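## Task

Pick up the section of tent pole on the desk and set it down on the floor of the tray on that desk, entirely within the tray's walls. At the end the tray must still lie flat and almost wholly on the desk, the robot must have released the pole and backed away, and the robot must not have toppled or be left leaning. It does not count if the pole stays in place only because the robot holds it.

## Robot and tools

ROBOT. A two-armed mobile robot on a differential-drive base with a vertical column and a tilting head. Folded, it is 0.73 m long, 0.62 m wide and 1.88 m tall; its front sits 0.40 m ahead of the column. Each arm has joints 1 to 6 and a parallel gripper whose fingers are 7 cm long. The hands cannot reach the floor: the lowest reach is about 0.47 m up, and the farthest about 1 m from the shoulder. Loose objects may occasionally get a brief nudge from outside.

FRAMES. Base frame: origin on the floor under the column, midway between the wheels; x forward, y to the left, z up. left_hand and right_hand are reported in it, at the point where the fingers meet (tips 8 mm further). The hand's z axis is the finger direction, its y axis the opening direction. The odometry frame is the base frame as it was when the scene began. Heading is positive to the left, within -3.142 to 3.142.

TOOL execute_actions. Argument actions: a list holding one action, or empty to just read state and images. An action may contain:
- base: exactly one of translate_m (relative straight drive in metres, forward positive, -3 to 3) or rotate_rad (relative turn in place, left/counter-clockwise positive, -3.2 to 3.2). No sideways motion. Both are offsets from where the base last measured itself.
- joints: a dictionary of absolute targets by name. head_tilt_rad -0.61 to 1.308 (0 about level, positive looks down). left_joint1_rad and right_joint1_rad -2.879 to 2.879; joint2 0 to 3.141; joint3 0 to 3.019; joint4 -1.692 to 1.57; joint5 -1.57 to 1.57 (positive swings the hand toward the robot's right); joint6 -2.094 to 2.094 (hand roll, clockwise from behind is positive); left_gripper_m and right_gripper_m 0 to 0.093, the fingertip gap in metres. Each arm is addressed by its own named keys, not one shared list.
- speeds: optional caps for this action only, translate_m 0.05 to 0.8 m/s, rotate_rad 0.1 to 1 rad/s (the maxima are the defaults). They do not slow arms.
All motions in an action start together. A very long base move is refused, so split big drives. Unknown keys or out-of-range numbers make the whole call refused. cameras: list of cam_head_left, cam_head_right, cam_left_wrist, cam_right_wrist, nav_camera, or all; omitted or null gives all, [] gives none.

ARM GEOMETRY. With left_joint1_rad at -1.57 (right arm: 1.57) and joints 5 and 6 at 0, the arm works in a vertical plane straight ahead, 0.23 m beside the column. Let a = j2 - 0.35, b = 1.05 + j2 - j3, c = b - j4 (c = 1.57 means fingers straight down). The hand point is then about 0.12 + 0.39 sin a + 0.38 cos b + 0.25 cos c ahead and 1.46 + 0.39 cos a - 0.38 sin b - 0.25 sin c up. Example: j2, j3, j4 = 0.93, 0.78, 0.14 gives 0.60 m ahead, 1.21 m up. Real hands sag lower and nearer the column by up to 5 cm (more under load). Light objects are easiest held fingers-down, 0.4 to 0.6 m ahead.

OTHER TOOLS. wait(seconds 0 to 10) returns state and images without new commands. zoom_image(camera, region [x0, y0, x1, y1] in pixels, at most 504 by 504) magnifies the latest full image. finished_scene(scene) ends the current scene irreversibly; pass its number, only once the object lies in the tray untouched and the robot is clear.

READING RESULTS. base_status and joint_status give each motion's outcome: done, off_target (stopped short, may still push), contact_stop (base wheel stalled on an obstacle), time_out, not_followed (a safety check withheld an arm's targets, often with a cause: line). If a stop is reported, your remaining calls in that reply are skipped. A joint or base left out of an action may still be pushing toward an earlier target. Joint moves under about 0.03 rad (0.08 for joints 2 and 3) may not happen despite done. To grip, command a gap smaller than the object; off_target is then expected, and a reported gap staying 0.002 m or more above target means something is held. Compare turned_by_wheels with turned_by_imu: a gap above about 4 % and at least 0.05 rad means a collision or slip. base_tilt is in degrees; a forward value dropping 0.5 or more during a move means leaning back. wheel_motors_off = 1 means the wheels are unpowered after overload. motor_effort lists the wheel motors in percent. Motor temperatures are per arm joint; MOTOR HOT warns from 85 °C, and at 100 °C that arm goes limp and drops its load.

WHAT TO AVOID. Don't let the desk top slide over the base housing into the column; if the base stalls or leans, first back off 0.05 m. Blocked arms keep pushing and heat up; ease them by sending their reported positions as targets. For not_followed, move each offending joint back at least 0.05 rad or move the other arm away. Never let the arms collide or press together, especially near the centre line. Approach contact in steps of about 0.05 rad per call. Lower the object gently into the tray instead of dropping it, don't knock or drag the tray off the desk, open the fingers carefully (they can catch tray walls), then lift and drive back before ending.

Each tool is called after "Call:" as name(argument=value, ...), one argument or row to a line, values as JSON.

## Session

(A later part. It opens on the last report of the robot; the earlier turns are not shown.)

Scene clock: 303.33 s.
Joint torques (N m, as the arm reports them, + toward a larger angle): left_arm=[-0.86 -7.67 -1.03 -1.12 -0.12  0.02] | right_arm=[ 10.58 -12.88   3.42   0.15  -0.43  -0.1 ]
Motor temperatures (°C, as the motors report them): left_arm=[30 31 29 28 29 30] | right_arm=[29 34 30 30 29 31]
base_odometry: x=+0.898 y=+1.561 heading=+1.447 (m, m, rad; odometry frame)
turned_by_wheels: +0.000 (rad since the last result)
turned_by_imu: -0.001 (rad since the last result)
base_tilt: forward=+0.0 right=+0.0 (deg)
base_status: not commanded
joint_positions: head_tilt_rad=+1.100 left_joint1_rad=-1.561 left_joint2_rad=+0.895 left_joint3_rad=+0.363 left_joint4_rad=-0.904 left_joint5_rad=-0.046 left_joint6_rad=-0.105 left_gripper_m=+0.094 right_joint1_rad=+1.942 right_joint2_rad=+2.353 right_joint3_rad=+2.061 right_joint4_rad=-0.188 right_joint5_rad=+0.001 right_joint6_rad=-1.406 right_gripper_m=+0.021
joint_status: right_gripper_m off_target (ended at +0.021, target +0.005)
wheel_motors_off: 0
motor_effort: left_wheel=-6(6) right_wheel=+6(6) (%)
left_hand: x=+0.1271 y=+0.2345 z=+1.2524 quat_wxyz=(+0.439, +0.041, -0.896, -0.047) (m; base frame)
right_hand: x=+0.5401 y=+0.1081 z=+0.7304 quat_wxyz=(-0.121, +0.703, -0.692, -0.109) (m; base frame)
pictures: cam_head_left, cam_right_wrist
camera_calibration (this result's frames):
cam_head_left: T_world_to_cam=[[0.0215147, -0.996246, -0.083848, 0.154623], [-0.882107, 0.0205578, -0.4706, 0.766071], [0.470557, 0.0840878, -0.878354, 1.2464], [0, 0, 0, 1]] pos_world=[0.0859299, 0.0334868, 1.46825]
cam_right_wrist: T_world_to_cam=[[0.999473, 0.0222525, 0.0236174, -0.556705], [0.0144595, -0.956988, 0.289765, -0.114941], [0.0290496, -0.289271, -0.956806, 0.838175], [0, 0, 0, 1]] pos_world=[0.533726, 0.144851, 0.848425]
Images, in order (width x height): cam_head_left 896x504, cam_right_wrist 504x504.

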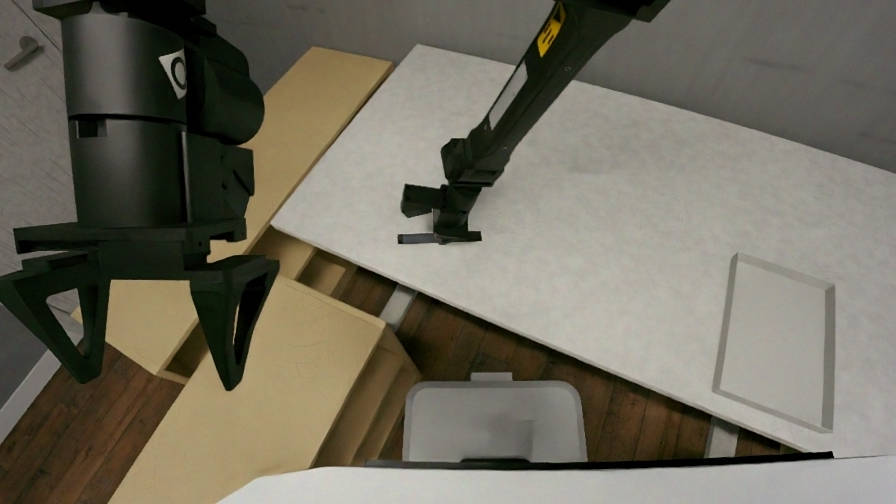

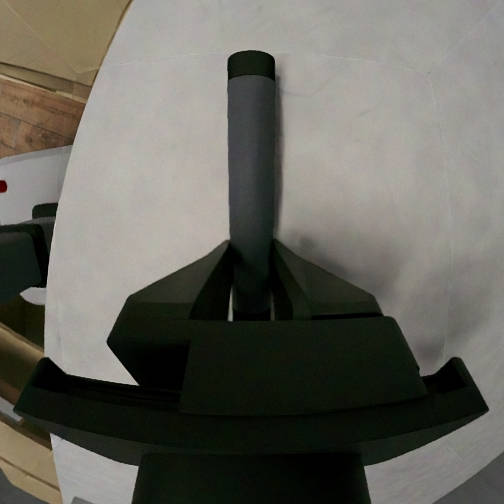

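Call:
execute_actions(
  actions=[
    {"joints": {"right_joint2_rad": 1.98, "right_joint3_rad": 1.66}},
  ],
  cameras=["cam_right_wrist", "cam_head_left"],
)

Scene clock: 371.83 s.
Joint torques (N m, as the arm reports them, + toward a larger angle): left_arm=[-0.95 -7.57 -1.15 -1.08 -0.12  0.04] | right_arm=[  8.74 -13.94   2.76   0.13  -0.45  -0.09]
Motor temperatures (°C, as the motors report them): left_arm=[30 31 29 28 29 30] | right_arm=[30 35 30 30 29 31]
base_odometry: x=+0.898 y=+1.561 heading=+1.447 (m, m, rad; odometry frame)
turned_by_wheels: +0.000 (rad since the last result)
turned_by_imu: -0.002 (rad since the last result)
base_tilt: forward=+0.0 right=+0.0 (deg)
base_status: not commanded
joint_positions: head_tilt_rad=+1.100 left_joint1_rad=-1.561 left_joint2_rad=+0.895 left_joint3_rad=+0.363 left_joint4_rad=-0.904 left_joint5_rad=-0.046 left_joint6_rad=-0.105 left_gripper_m=+0.094 right_joint1_rad=+1.942 right_joint2_rad=+1.979 right_joint3_rad=+1.656 right_joint4_rad=-0.191 right_joint5_rad=+0.001 right_joint6_rad=-1.406 right_gripper_m=+0.021
joint_status: all done
wheel_motors_off: 0
motor_effort: left_wheel=-7(6) right_wheel=+7(7) (%)
left_hand: x=+0.1271 y=+0.2345 z=+1.2524 quat_wxyz=(+0.439, +0.041, -0.896, -0.047) (m; base frame)
right_hand: x=+0.5589 y=+0.0683 z=+0.8596 quat_wxyz=(-0.107, +0.705, -0.691, -0.119) (m; base frame)
pictures: cam_head_left, cam_right_wrist
camera_calibration (this result's frames):
cam_head_left: T_world_to_cam=[[0.0215147, -0.996246, -0.083848, 0.154623], [-0.882107, 0.0205578, -0.4706, 0.766071], [0.470557, 0.0840878, -0.878354, 1.2464], [0, 0, 0, 1]] pos_world=[0.0859299, 0.0334868, 1.46825]
cam_right_wrist: T_world_to_cam=[[0.999417, 0.0330681, -0.00853974, -0.550662], [0.0341156, -0.954908, 0.294935, -0.206334], [0.00159826, -0.295054, -0.955479, 0.964276], [0, 0, 0, 1]] pos_world=[0.555838, 0.105693, 0.977498]
Images, in order (width x height): cam_head_left 896x504, cam_right_wrist 504x504.

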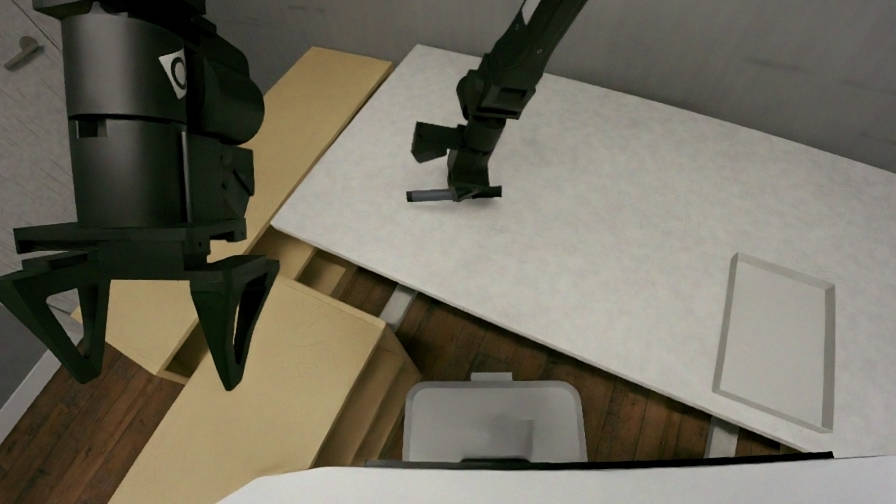

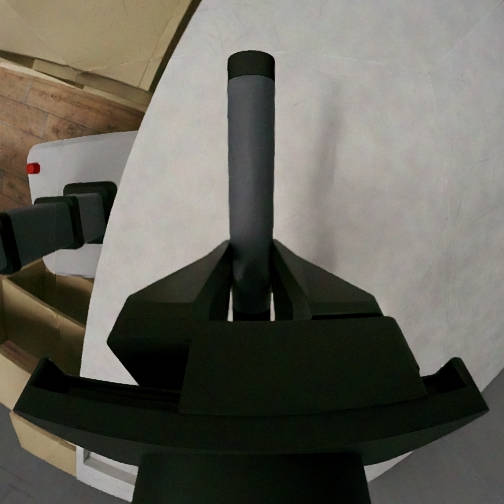

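Call:
zoom_image(
  camera="cam_head_left",
  region=[680, 235, 880, 445],
)

Region (680, 235, 880, 445) of cam_head_left's 896x504 image, scaled by 2.400, with more detail than that image has; it fills the left 480 columns of this view, and the rest is white.

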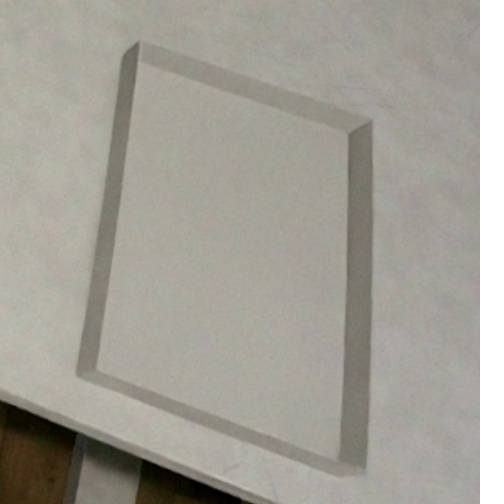

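Call:
execute_actions(
  actions=[
    {"base": {"rotate_rad": -0.73}, "joints": {"right_joint1_rad": 1.565, "right_joint2_rad": 2.03, "right_joint3_rad": 1.53, "right_joint4_rad": 0.32, "right_joint6_rad": -0.2}},
  ],
  cameras=["cam_right_wrist", "cam_head_left", "cam_head_right"],
)

Scene clock: 461.90 s.
Joint torques (N m, as the arm reports them, + toward a larger angle): left_arm=[-0.59 -7.58 -1.06 -1.12 -0.13  0.  ] | right_arm=[  2.03 -13.24   1.2    1.72  -0.12   0.13]
Motor temperatures (°C, as the motors report them): left_arm=[30 31 29 28 29 30] | right_arm=[30 36 30 30 29 31]
base_odometry: x=+0.898 y=+1.561 heading=+0.719 (m, m, rad; odometry frame)
turned_by_wheels: -0.728 (rad since the last result)
turned_by_imu: -0.729 (rad since the last result)
base_tilt: forward=+0.0 right=+0.0 (deg)
base_status: done
joint_positions: head_tilt_rad=+1.100 left_joint1_rad=-1.561 left_joint2_rad=+0.895 left_joint3_rad=+0.363 left_joint4_rad=-0.904 left_joint5_rad=-0.046 left_joint6_rad=-0.105 left_gripper_m=+0.094 right_joint1_rad=+1.558 right_joint2_rad=+2.022 right_joint3_rad=+1.529 right_joint4_rad=+0.309 right_joint5_rad=+0.002 right_joint6_rad=-0.209 right_gripper_m=+0.021
joint_status: all done
wheel_motors_off: 0
motor_effort: left_wheel=+5(49) right_wheel=-6(44) (%)
left_hand: x=+0.1271 y=+0.2345 z=+1.2524 quat_wxyz=(+0.439, +0.041, -0.896, -0.047) (m; base frame)
right_hand: x=+0.6004 y=-0.2362 z=+0.8024 quat_wxyz=(-0.168, +0.100, -0.980, +0.025) (m; base frame)
pictures: cam_head_left, cam_head_right, cam_right_wrist
camera_calibration (this result's frames):
cam_head_left: T_world_to_cam=[[0.0215147, -0.996246, -0.083848, 0.154623], [-0.882107, 0.0205578, -0.4706, 0.766071], [0.470557, 0.0840878, -0.878354, 1.2464], [0, 0, 0, 1]] pos_world=[0.0859299, 0.0334868, 1.46825]
cam_head_right: T_world_to_cam=[[0.0258821, -0.996837, -0.0751367, 0.0902915], [-0.88197, 0.0126122, -0.471136, 0.767484], [0.470594, 0.0784623, -0.878854, 1.24379], [0, 0, 0, 1]] pos_world=[0.0892412, -0.0172644, 1.46148]
cam_right_wrist: T_world_to_cam=[[0.198334, -0.976316, 0.0864302, -0.416265], [-0.943975, -0.166542, 0.284911, 0.29982], [-0.263769, -0.138096, -0.954649, 1.01547], [0, 0, 0, 1]] pos_world=[0.633434, -0.216241, 0.919978]
Images, in order (width x height): cam_head_left 896x504, cam_head_right 896x504, cam_right_wrist 504x504.

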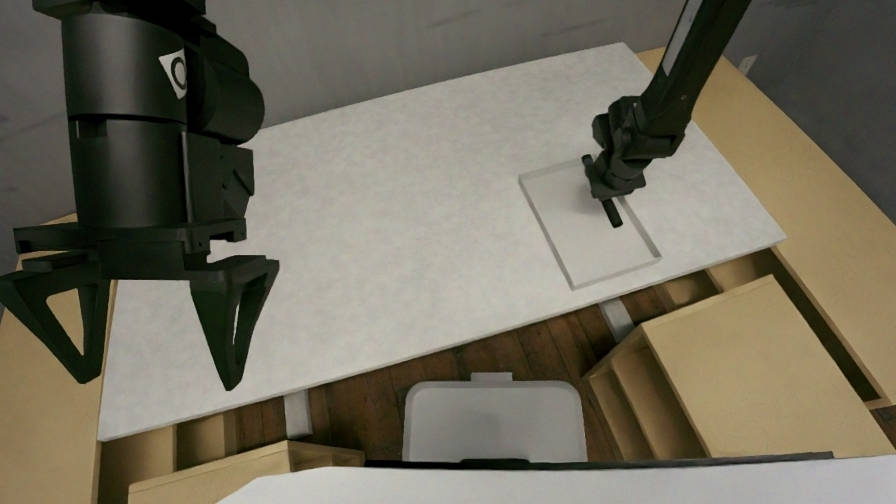

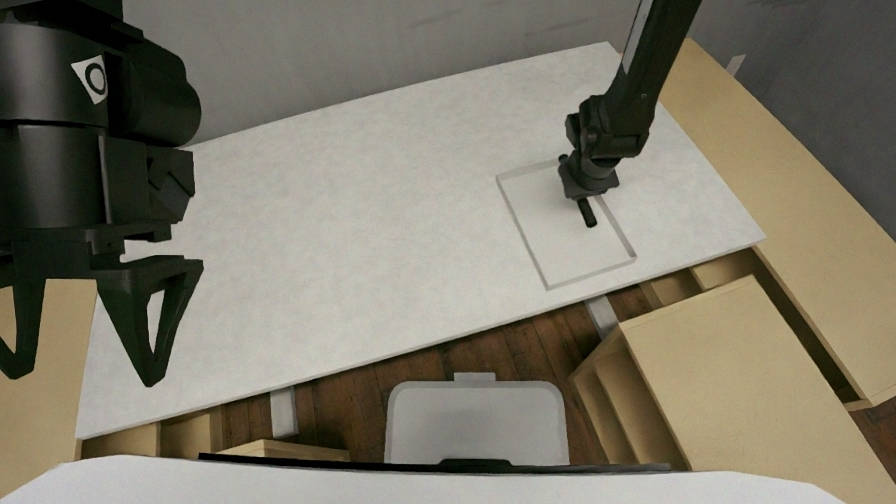

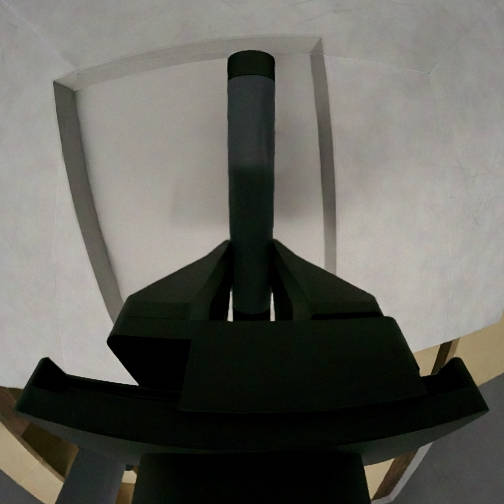

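Call:
execute_actions(
  actions=[
    {"joints": {"right_joint1_rad": 1.595, "right_joint2_rad": 2.185, "right_joint3_rad": 1.71}},
  ],
  cameras=["cam_right_wrist", "cam_head_right"],
)

Scene clock: 487.03 s.
Joint torques (N m, as the arm reports them, + toward a larger angle): left_arm=[-0.82 -7.9  -1.06 -1.15 -0.11  0.  ] | right_arm=[  2.34 -15.01   1.6    1.75  -0.16   0.09]
Motor temperatures (°C, as the motors report them): left_arm=[30 31 29 28 29 30] | right_arm=[29 36 30 30 29 31]
base_odometry: x=+0.898 y=+1.561 heading=+0.719 (m, m, rad; odometry frame)
turned_by_wheels: +0.000 (rad since the last result)
turned_by_imu: -0.001 (rad since the last result)
base_tilt: forward=+0.0 right=+0.0 (deg)
base_status: not commanded
joint_positions: head_tilt_rad=+1.100 left_joint1_rad=-1.561 left_joint2_rad=+0.895 left_joint3_rad=+0.363 left_joint4_rad=-0.904 left_joint5_rad=-0.046 left_joint6_rad=-0.105 left_gripper_m=+0.094 right_joint1_rad=+1.597 right_joint2_rad=+2.196 right_joint3_rad=+1.704 right_joint4_rad=+0.309 right_joint5_rad=+0.002 right_joint6_rad=-0.209 right_gripper_m=+0.021
joint_status: all done
wheel_motors_off: 0
motor_effort: left_wheel=+6(8) right_wheel=-7(7) (%)
left_hand: x=+0.1271 y=+0.2345 z=+1.2524 quat_wxyz=(+0.439, +0.041, -0.896, -0.047) (m; base frame)
right_hand: x=+0.5877 y=-0.2028 z=+0.7369 quat_wxyz=(-0.170, +0.107, -0.980, +0.006) (m; base frame)
pictures: cam_head_right, cam_right_wrist
camera_calibration (this result's frames):
cam_head_right: T_world_to_cam=[[0.0258821, -0.996837, -0.0751367, 0.0902915], [-0.88197, 0.0126122, -0.471136, 0.767484], [0.470594, 0.0784623, -0.878854, 1.24379], [0, 0, 0, 1]] pos_world=[0.0892412, -0.0172644, 1.46148]
cam_right_wrist: T_world_to_cam=[[0.217285, -0.974634, 0.053633, -0.362025], [-0.940572, -0.194368, 0.27847, 0.309226], [-0.260982, -0.110953, -0.958946, 0.961219], [0, 0, 0, 1]] pos_world=[0.620372, -0.186088, 0.855064]
Images, in order (width x height): cam_head_right 896x504, cam_right_wrist 504x504.

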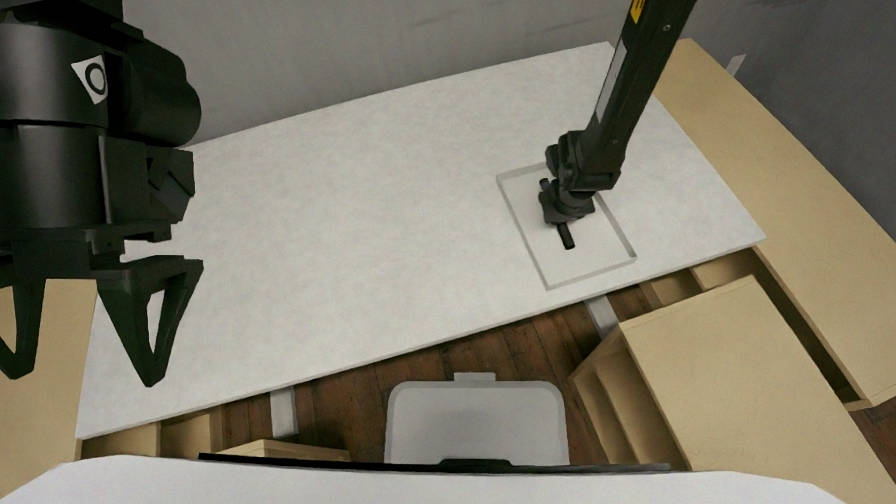

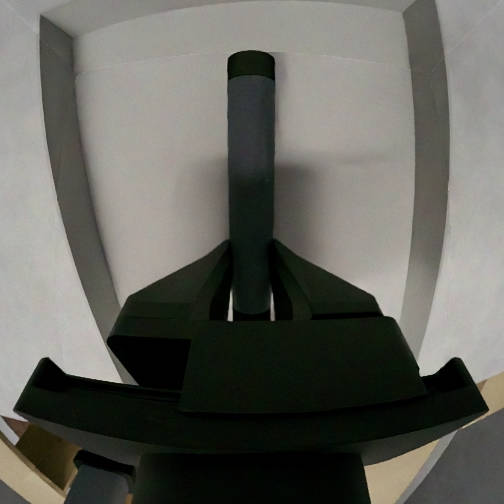

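Call:
zoom_image(
  camera="cam_right_wrist",
  region=[20, 0, 480, 130],
)

Call:
zoom_image(
  camera="cam_head_right",
  region=[485, 150, 645, 300],
)

Region (20, 0, 480, 130) of cam_right_wrist's 504x504 image, scaled by 1.096, with more detail than that image has; it fills the top 142 rows of this view, and the rest is white.

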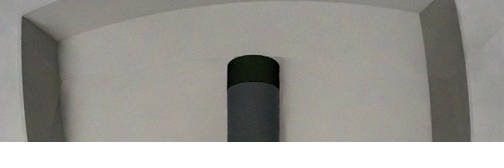

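Region (485, 150, 645, 300) of cam_head_right's 896x504 image, scaled by 3.150, with more detail than that image has; it fills the top 472 rows of this view, and the rest is white.

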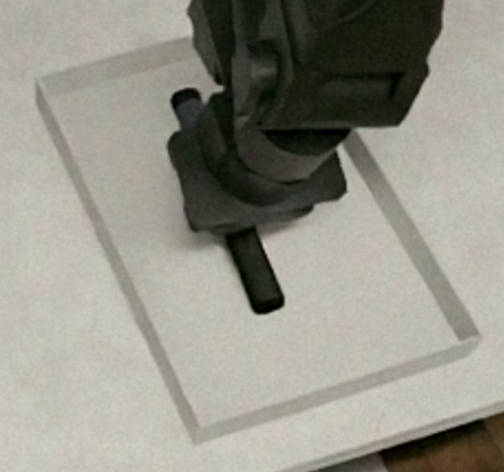

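Call:
execute_actions(
  actions=[
    {"joints": {"right_joint2_rad": 2.23, "right_joint3_rad": 1.74}},
  ],
  cameras=["cam_right_wrist", "cam_head_right"],
)

Scene clock: 511.73 s.
Joint torques (N m, as the arm reports them, + toward a larger angle): left_arm=[-0.52 -8.04 -1.09 -1.08 -0.12  0.02] | right_arm=[  2.17 -12.07   2.38   1.64  -0.18   0.11]
Motor temperatures (°C, as the motors report them): left_arm=[30 31 29 28 29 30] | right_arm=[29 37 30 30 29 31]
base_odometry: x=+0.898 y=+1.561 heading=+0.719 (m, m, rad; odometry frame)
turned_by_wheels: +0.000 (rad since the last result)
turned_by_imu: -0.001 (rad since the last result)
base_tilt: forward=+0.0 right=+0.0 (deg)
base_status: not commanded
joint_positions: head_tilt_rad=+1.100 left_joint1_rad=-1.561 left_joint2_rad=+0.895 left_joint3_rad=+0.363 left_joint4_rad=-0.904 left_joint5_rad=-0.046 left_joint6_rad=-0.105 left_gripper_m=+0.094 right_joint1_rad=+1.597 right_joint2_rad=+2.207 right_joint3_rad=+1.730 right_joint4_rad=+0.309 right_joint5_rad=+0.002 right_joint6_rad=-0.209 right_gripper_m=+0.021
joint_status: all done
wheel_motors_off: 0
motor_effort: left_wheel=+7(8) right_wheel=-8(8) (%)
left_hand: x=+0.1271 y=+0.2345 z=+1.2524 quat_wxyz=(+0.439, +0.041, -0.896, -0.047) (m; base frame)
right_hand: x=+0.5962 y=-0.2026 z=+0.7345 quat_wxyz=(-0.178, +0.107, -0.978, +0.007) (m; base frame)
pictures: cam_head_right, cam_right_wrist
camera_calibration (this result's frames):
cam_head_right: T_world_to_cam=[[0.0258821, -0.996837, -0.0751367, 0.0902915], [-0.88197, 0.0126122, -0.471136, 0.767484], [0.470594, 0.0784623, -0.878854, 1.24379], [0, 0, 0, 1]] pos_world=[0.0892413, -0.0172644, 1.46148]
cam_right_wrist: T_world_to_cam=[[0.216044, -0.974724, 0.0568979, -0.365264], [-0.944982, -0.194081, 0.263329, 0.331737], [-0.24563, -0.110658, -0.963027, 0.955097], [0, 0, 0, 1]] pos_world=[0.627, -0.185958, 0.853211]
Images, in order (width x height): cam_head_right 896x504, cam_right_wrist 504x504.

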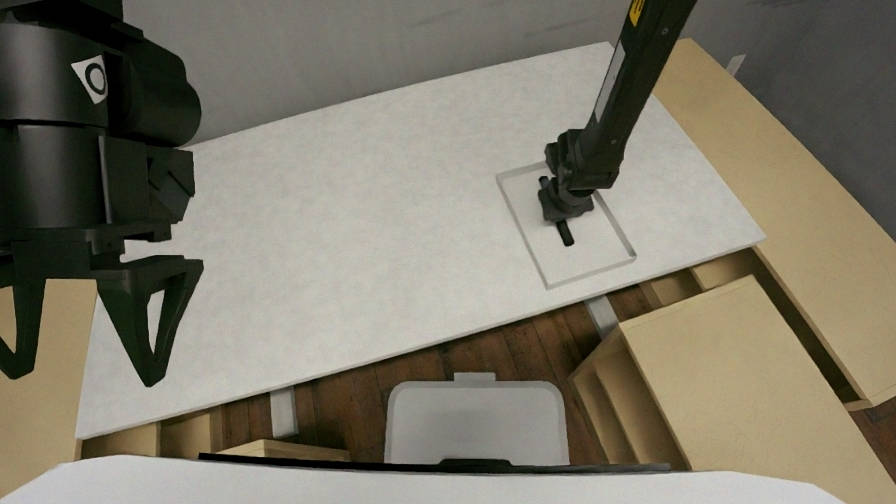

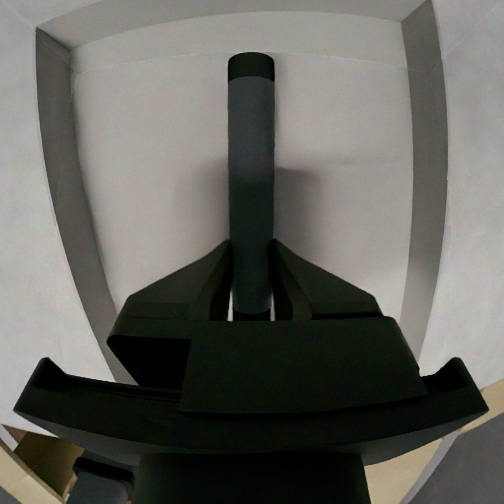

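Call:
execute_actions(
  actions=[
    {"joints": {"right_joint2_rad": 2.207, "right_gripper_m": 0.065}},
  ],
  cameras=["cam_right_wrist", "cam_head_right"],
)

Scene clock: 516.37 s.
Joint torques (N m, as the arm reports them, + toward a larger angle): left_arm=[-0.65 -7.75 -1.05 -1.13 -0.1   0.  ] | right_arm=[  2.59 -13.46   1.97   1.67  -0.16   0.14]
Motor temperatures (°C, as the motors report them): left_arm=[30 31 29 28 29 30] | right_arm=[29 36 30 30 29 31]
base_odometry: x=+0.898 y=+1.561 heading=+0.719 (m, m, rad; odometry frame)
turned_by_wheels: +0.000 (rad since the last result)
turned_by_imu: -0.001 (rad since the last result)
base_tilt: forward=+0.0 right=+0.0 (deg)
base_status: not commanded
joint_positions: head_tilt_rad=+1.100 left_joint1_rad=-1.561 left_joint2_rad=+0.895 left_joint3_rad=+0.363 left_joint4_rad=-0.904 left_joint5_rad=-0.046 left_joint6_rad=-0.105 left_gripper_m=+0.094 right_joint1_rad=+1.597 right_joint2_rad=+2.206 right_joint3_rad=+1.734 right_joint4_rad=+0.309 right_joint5_rad=+0.002 right_joint6_rad=-0.208 right_gripper_m=+0.065
joint_status: all done
wheel_motors_off: 0
motor_effort: left_wheel=+5(9) right_wheel=-8(8) (%)
left_hand: x=+0.1271 y=+0.2345 z=+1.2524 quat_wxyz=(+0.439, +0.041, -0.896, -0.047) (m; base frame)
right_hand: x=+0.5991 y=-0.2026 z=+0.7353 quat_wxyz=(-0.180, +0.106, -0.978, +0.007) (m; base frame)
pictures: cam_head_right, cam_right_wrist
camera_calibration (this result's frames):
cam_head_right: T_world_to_cam=[[0.0258821, -0.996837, -0.0751367, 0.0902915], [-0.88197, 0.0126122, -0.471136, 0.767484], [0.470594, 0.0784623, -0.878854, 1.24379], [0, 0, 0, 1]] pos_world=[0.0892412, -0.0172644, 1.46148]
cam_right_wrist: T_world_to_cam=[[0.214638, -0.975004, 0.0574271, -0.365513], [-0.946397, -0.19309, 0.258938, 0.338544], [-0.241377, -0.109927, -0.964185, 0.954994], [0, 0, 0, 1]] pos_world=[0.629363, -0.186028, 0.85412]
Images, in order (width x height): cam_head_right 896x504, cam_right_wrist 504x504.

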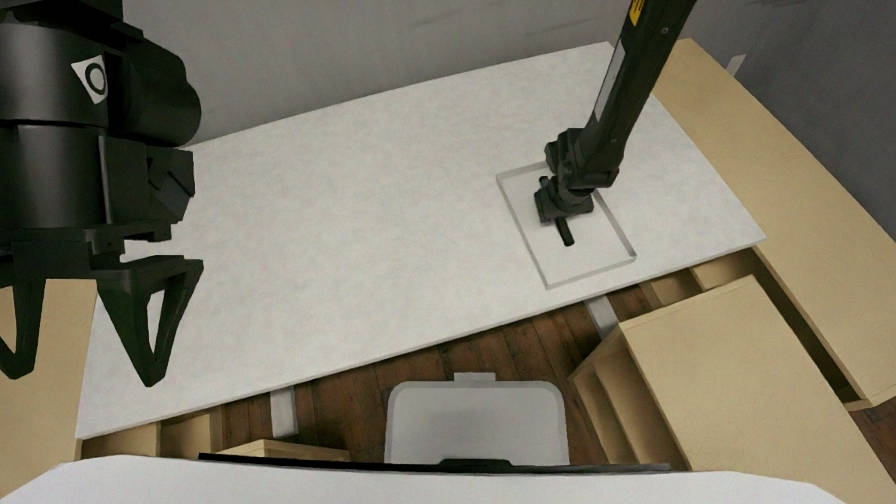

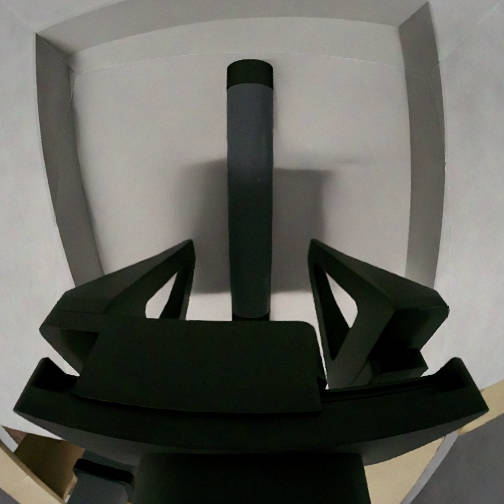

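Call:
execute_actions(
  actions=[
    {"joints": {"right_joint2_rad": 1.3, "right_joint3_rad": 0.88}},
  ],
  cameras=["cam_right_wrist", "cam_head_right", "cam_head_left"],
)

Scene clock: 525.17 s.
Joint torques (N m, as the arm reports them, + toward a larger angle): left_arm=[-0.4  -7.97 -1.08 -1.15 -0.11  0.03] | right_arm=[  1.64 -11.58   2.55   1.87  -0.17   0.07]
Motor temperatures (°C, as the motors report them): left_arm=[30 31 29 28 29 30] | right_arm=[29 36 30 30 29 31]
base_odometry: x=+0.898 y=+1.561 heading=+0.719 (m, m, rad; odometry frame)
turned_by_wheels: +0.000 (rad since the last result)
turned_by_imu: -0.002 (rad since the last result)
base_tilt: forward=+0.0 right=+0.0 (deg)
base_status: not commanded
joint_positions: head_tilt_rad=+1.100 left_joint1_rad=-1.561 left_joint2_rad=+0.895 left_joint3_rad=+0.363 left_joint4_rad=-0.904 left_joint5_rad=-0.046 left_joint6_rad=-0.105 left_gripper_m=+0.094 right_joint1_rad=+1.597 right_joint2_rad=+1.295 right_joint3_rad=+0.873 right_joint4_rad=+0.309 right_joint5_rad=+0.002 right_joint6_rad=-0.208 right_gripper_m=+0.065
joint_status: all done
wheel_motors_off: 0
motor_effort: left_wheel=+7(8) right_wheel=-9(9) (%)
left_hand: x=+0.1271 y=+0.2345 z=+1.2524 quat_wxyz=(+0.439, +0.041, -0.896, -0.047) (m; base frame)
right_hand: x=+0.5733 y=-0.2106 z=+1.0750 quat_wxyz=(-0.204, +0.105, -0.973, +0.010) (m; base frame)
pictures: cam_head_left, cam_head_right, cam_right_wrist
camera_calibration (this result's frames):
cam_head_left: T_world_to_cam=[[0.0215147, -0.996246, -0.083848, 0.154623], [-0.882107, 0.0205578, -0.4706, 0.766071], [0.470557, 0.0840878, -0.878354, 1.2464], [0, 0, 0, 1]] pos_world=[0.0859299, 0.0334868, 1.46825]
cam_head_right: T_world_to_cam=[[0.0258821, -0.996837, -0.0751367, 0.0902915], [-0.88197, 0.0126122, -0.471136, 0.767484], [0.470594, 0.0784623, -0.878854, 1.24379], [0, 0, 0, 1]] pos_world=[0.0892412, -0.0172644, 1.46148]
cam_right_wrist: T_world_to_cam=[[0.210443, -0.975285, 0.0673297, -0.39567], [-0.95828, -0.192167, 0.21159, 0.282502], [-0.193422, -0.109049, -0.975037, 1.25984], [0, 0, 0, 1]] pos_world=[0.597663, -0.19422, 1.19525]
Images, in order (width x height): cam_head_left 896x504, cam_head_right 896x504, cam_right_wrist 504x504.

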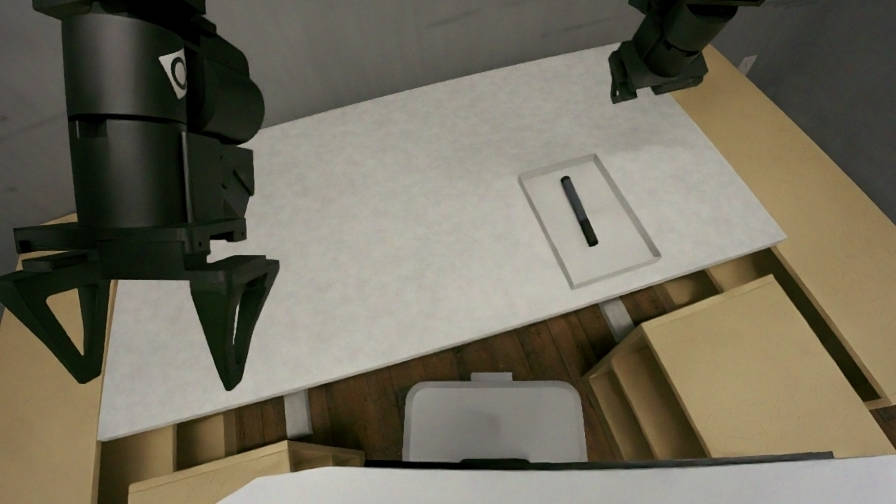

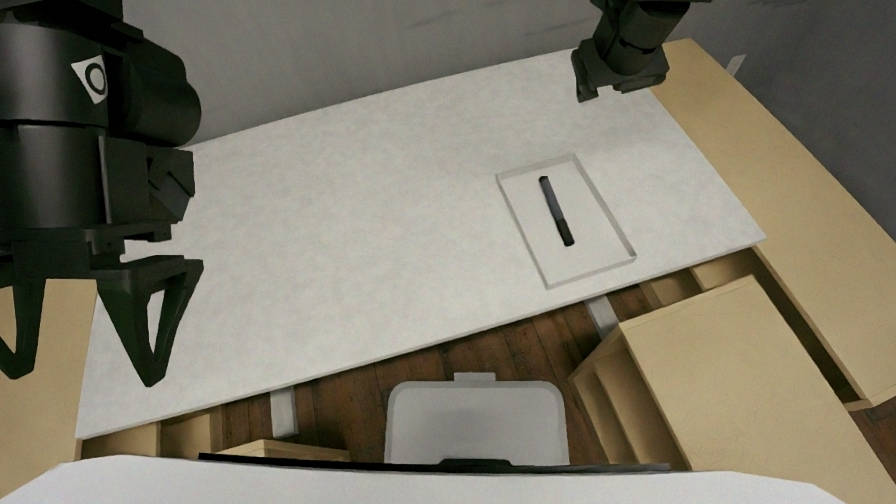

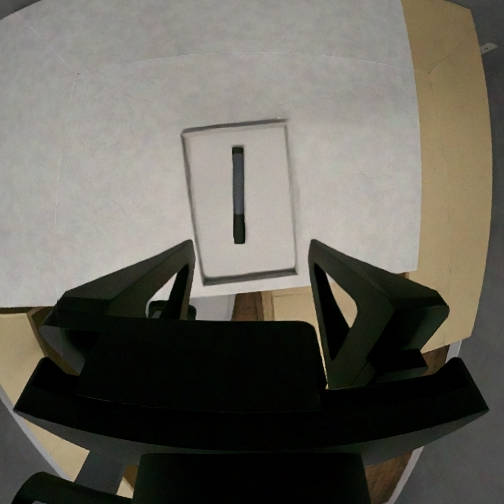

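The pole rests fully inside the tray and the arm is clear.

Call:
finished_scene(
  scene=2,
)

The scene is finished: the task was done.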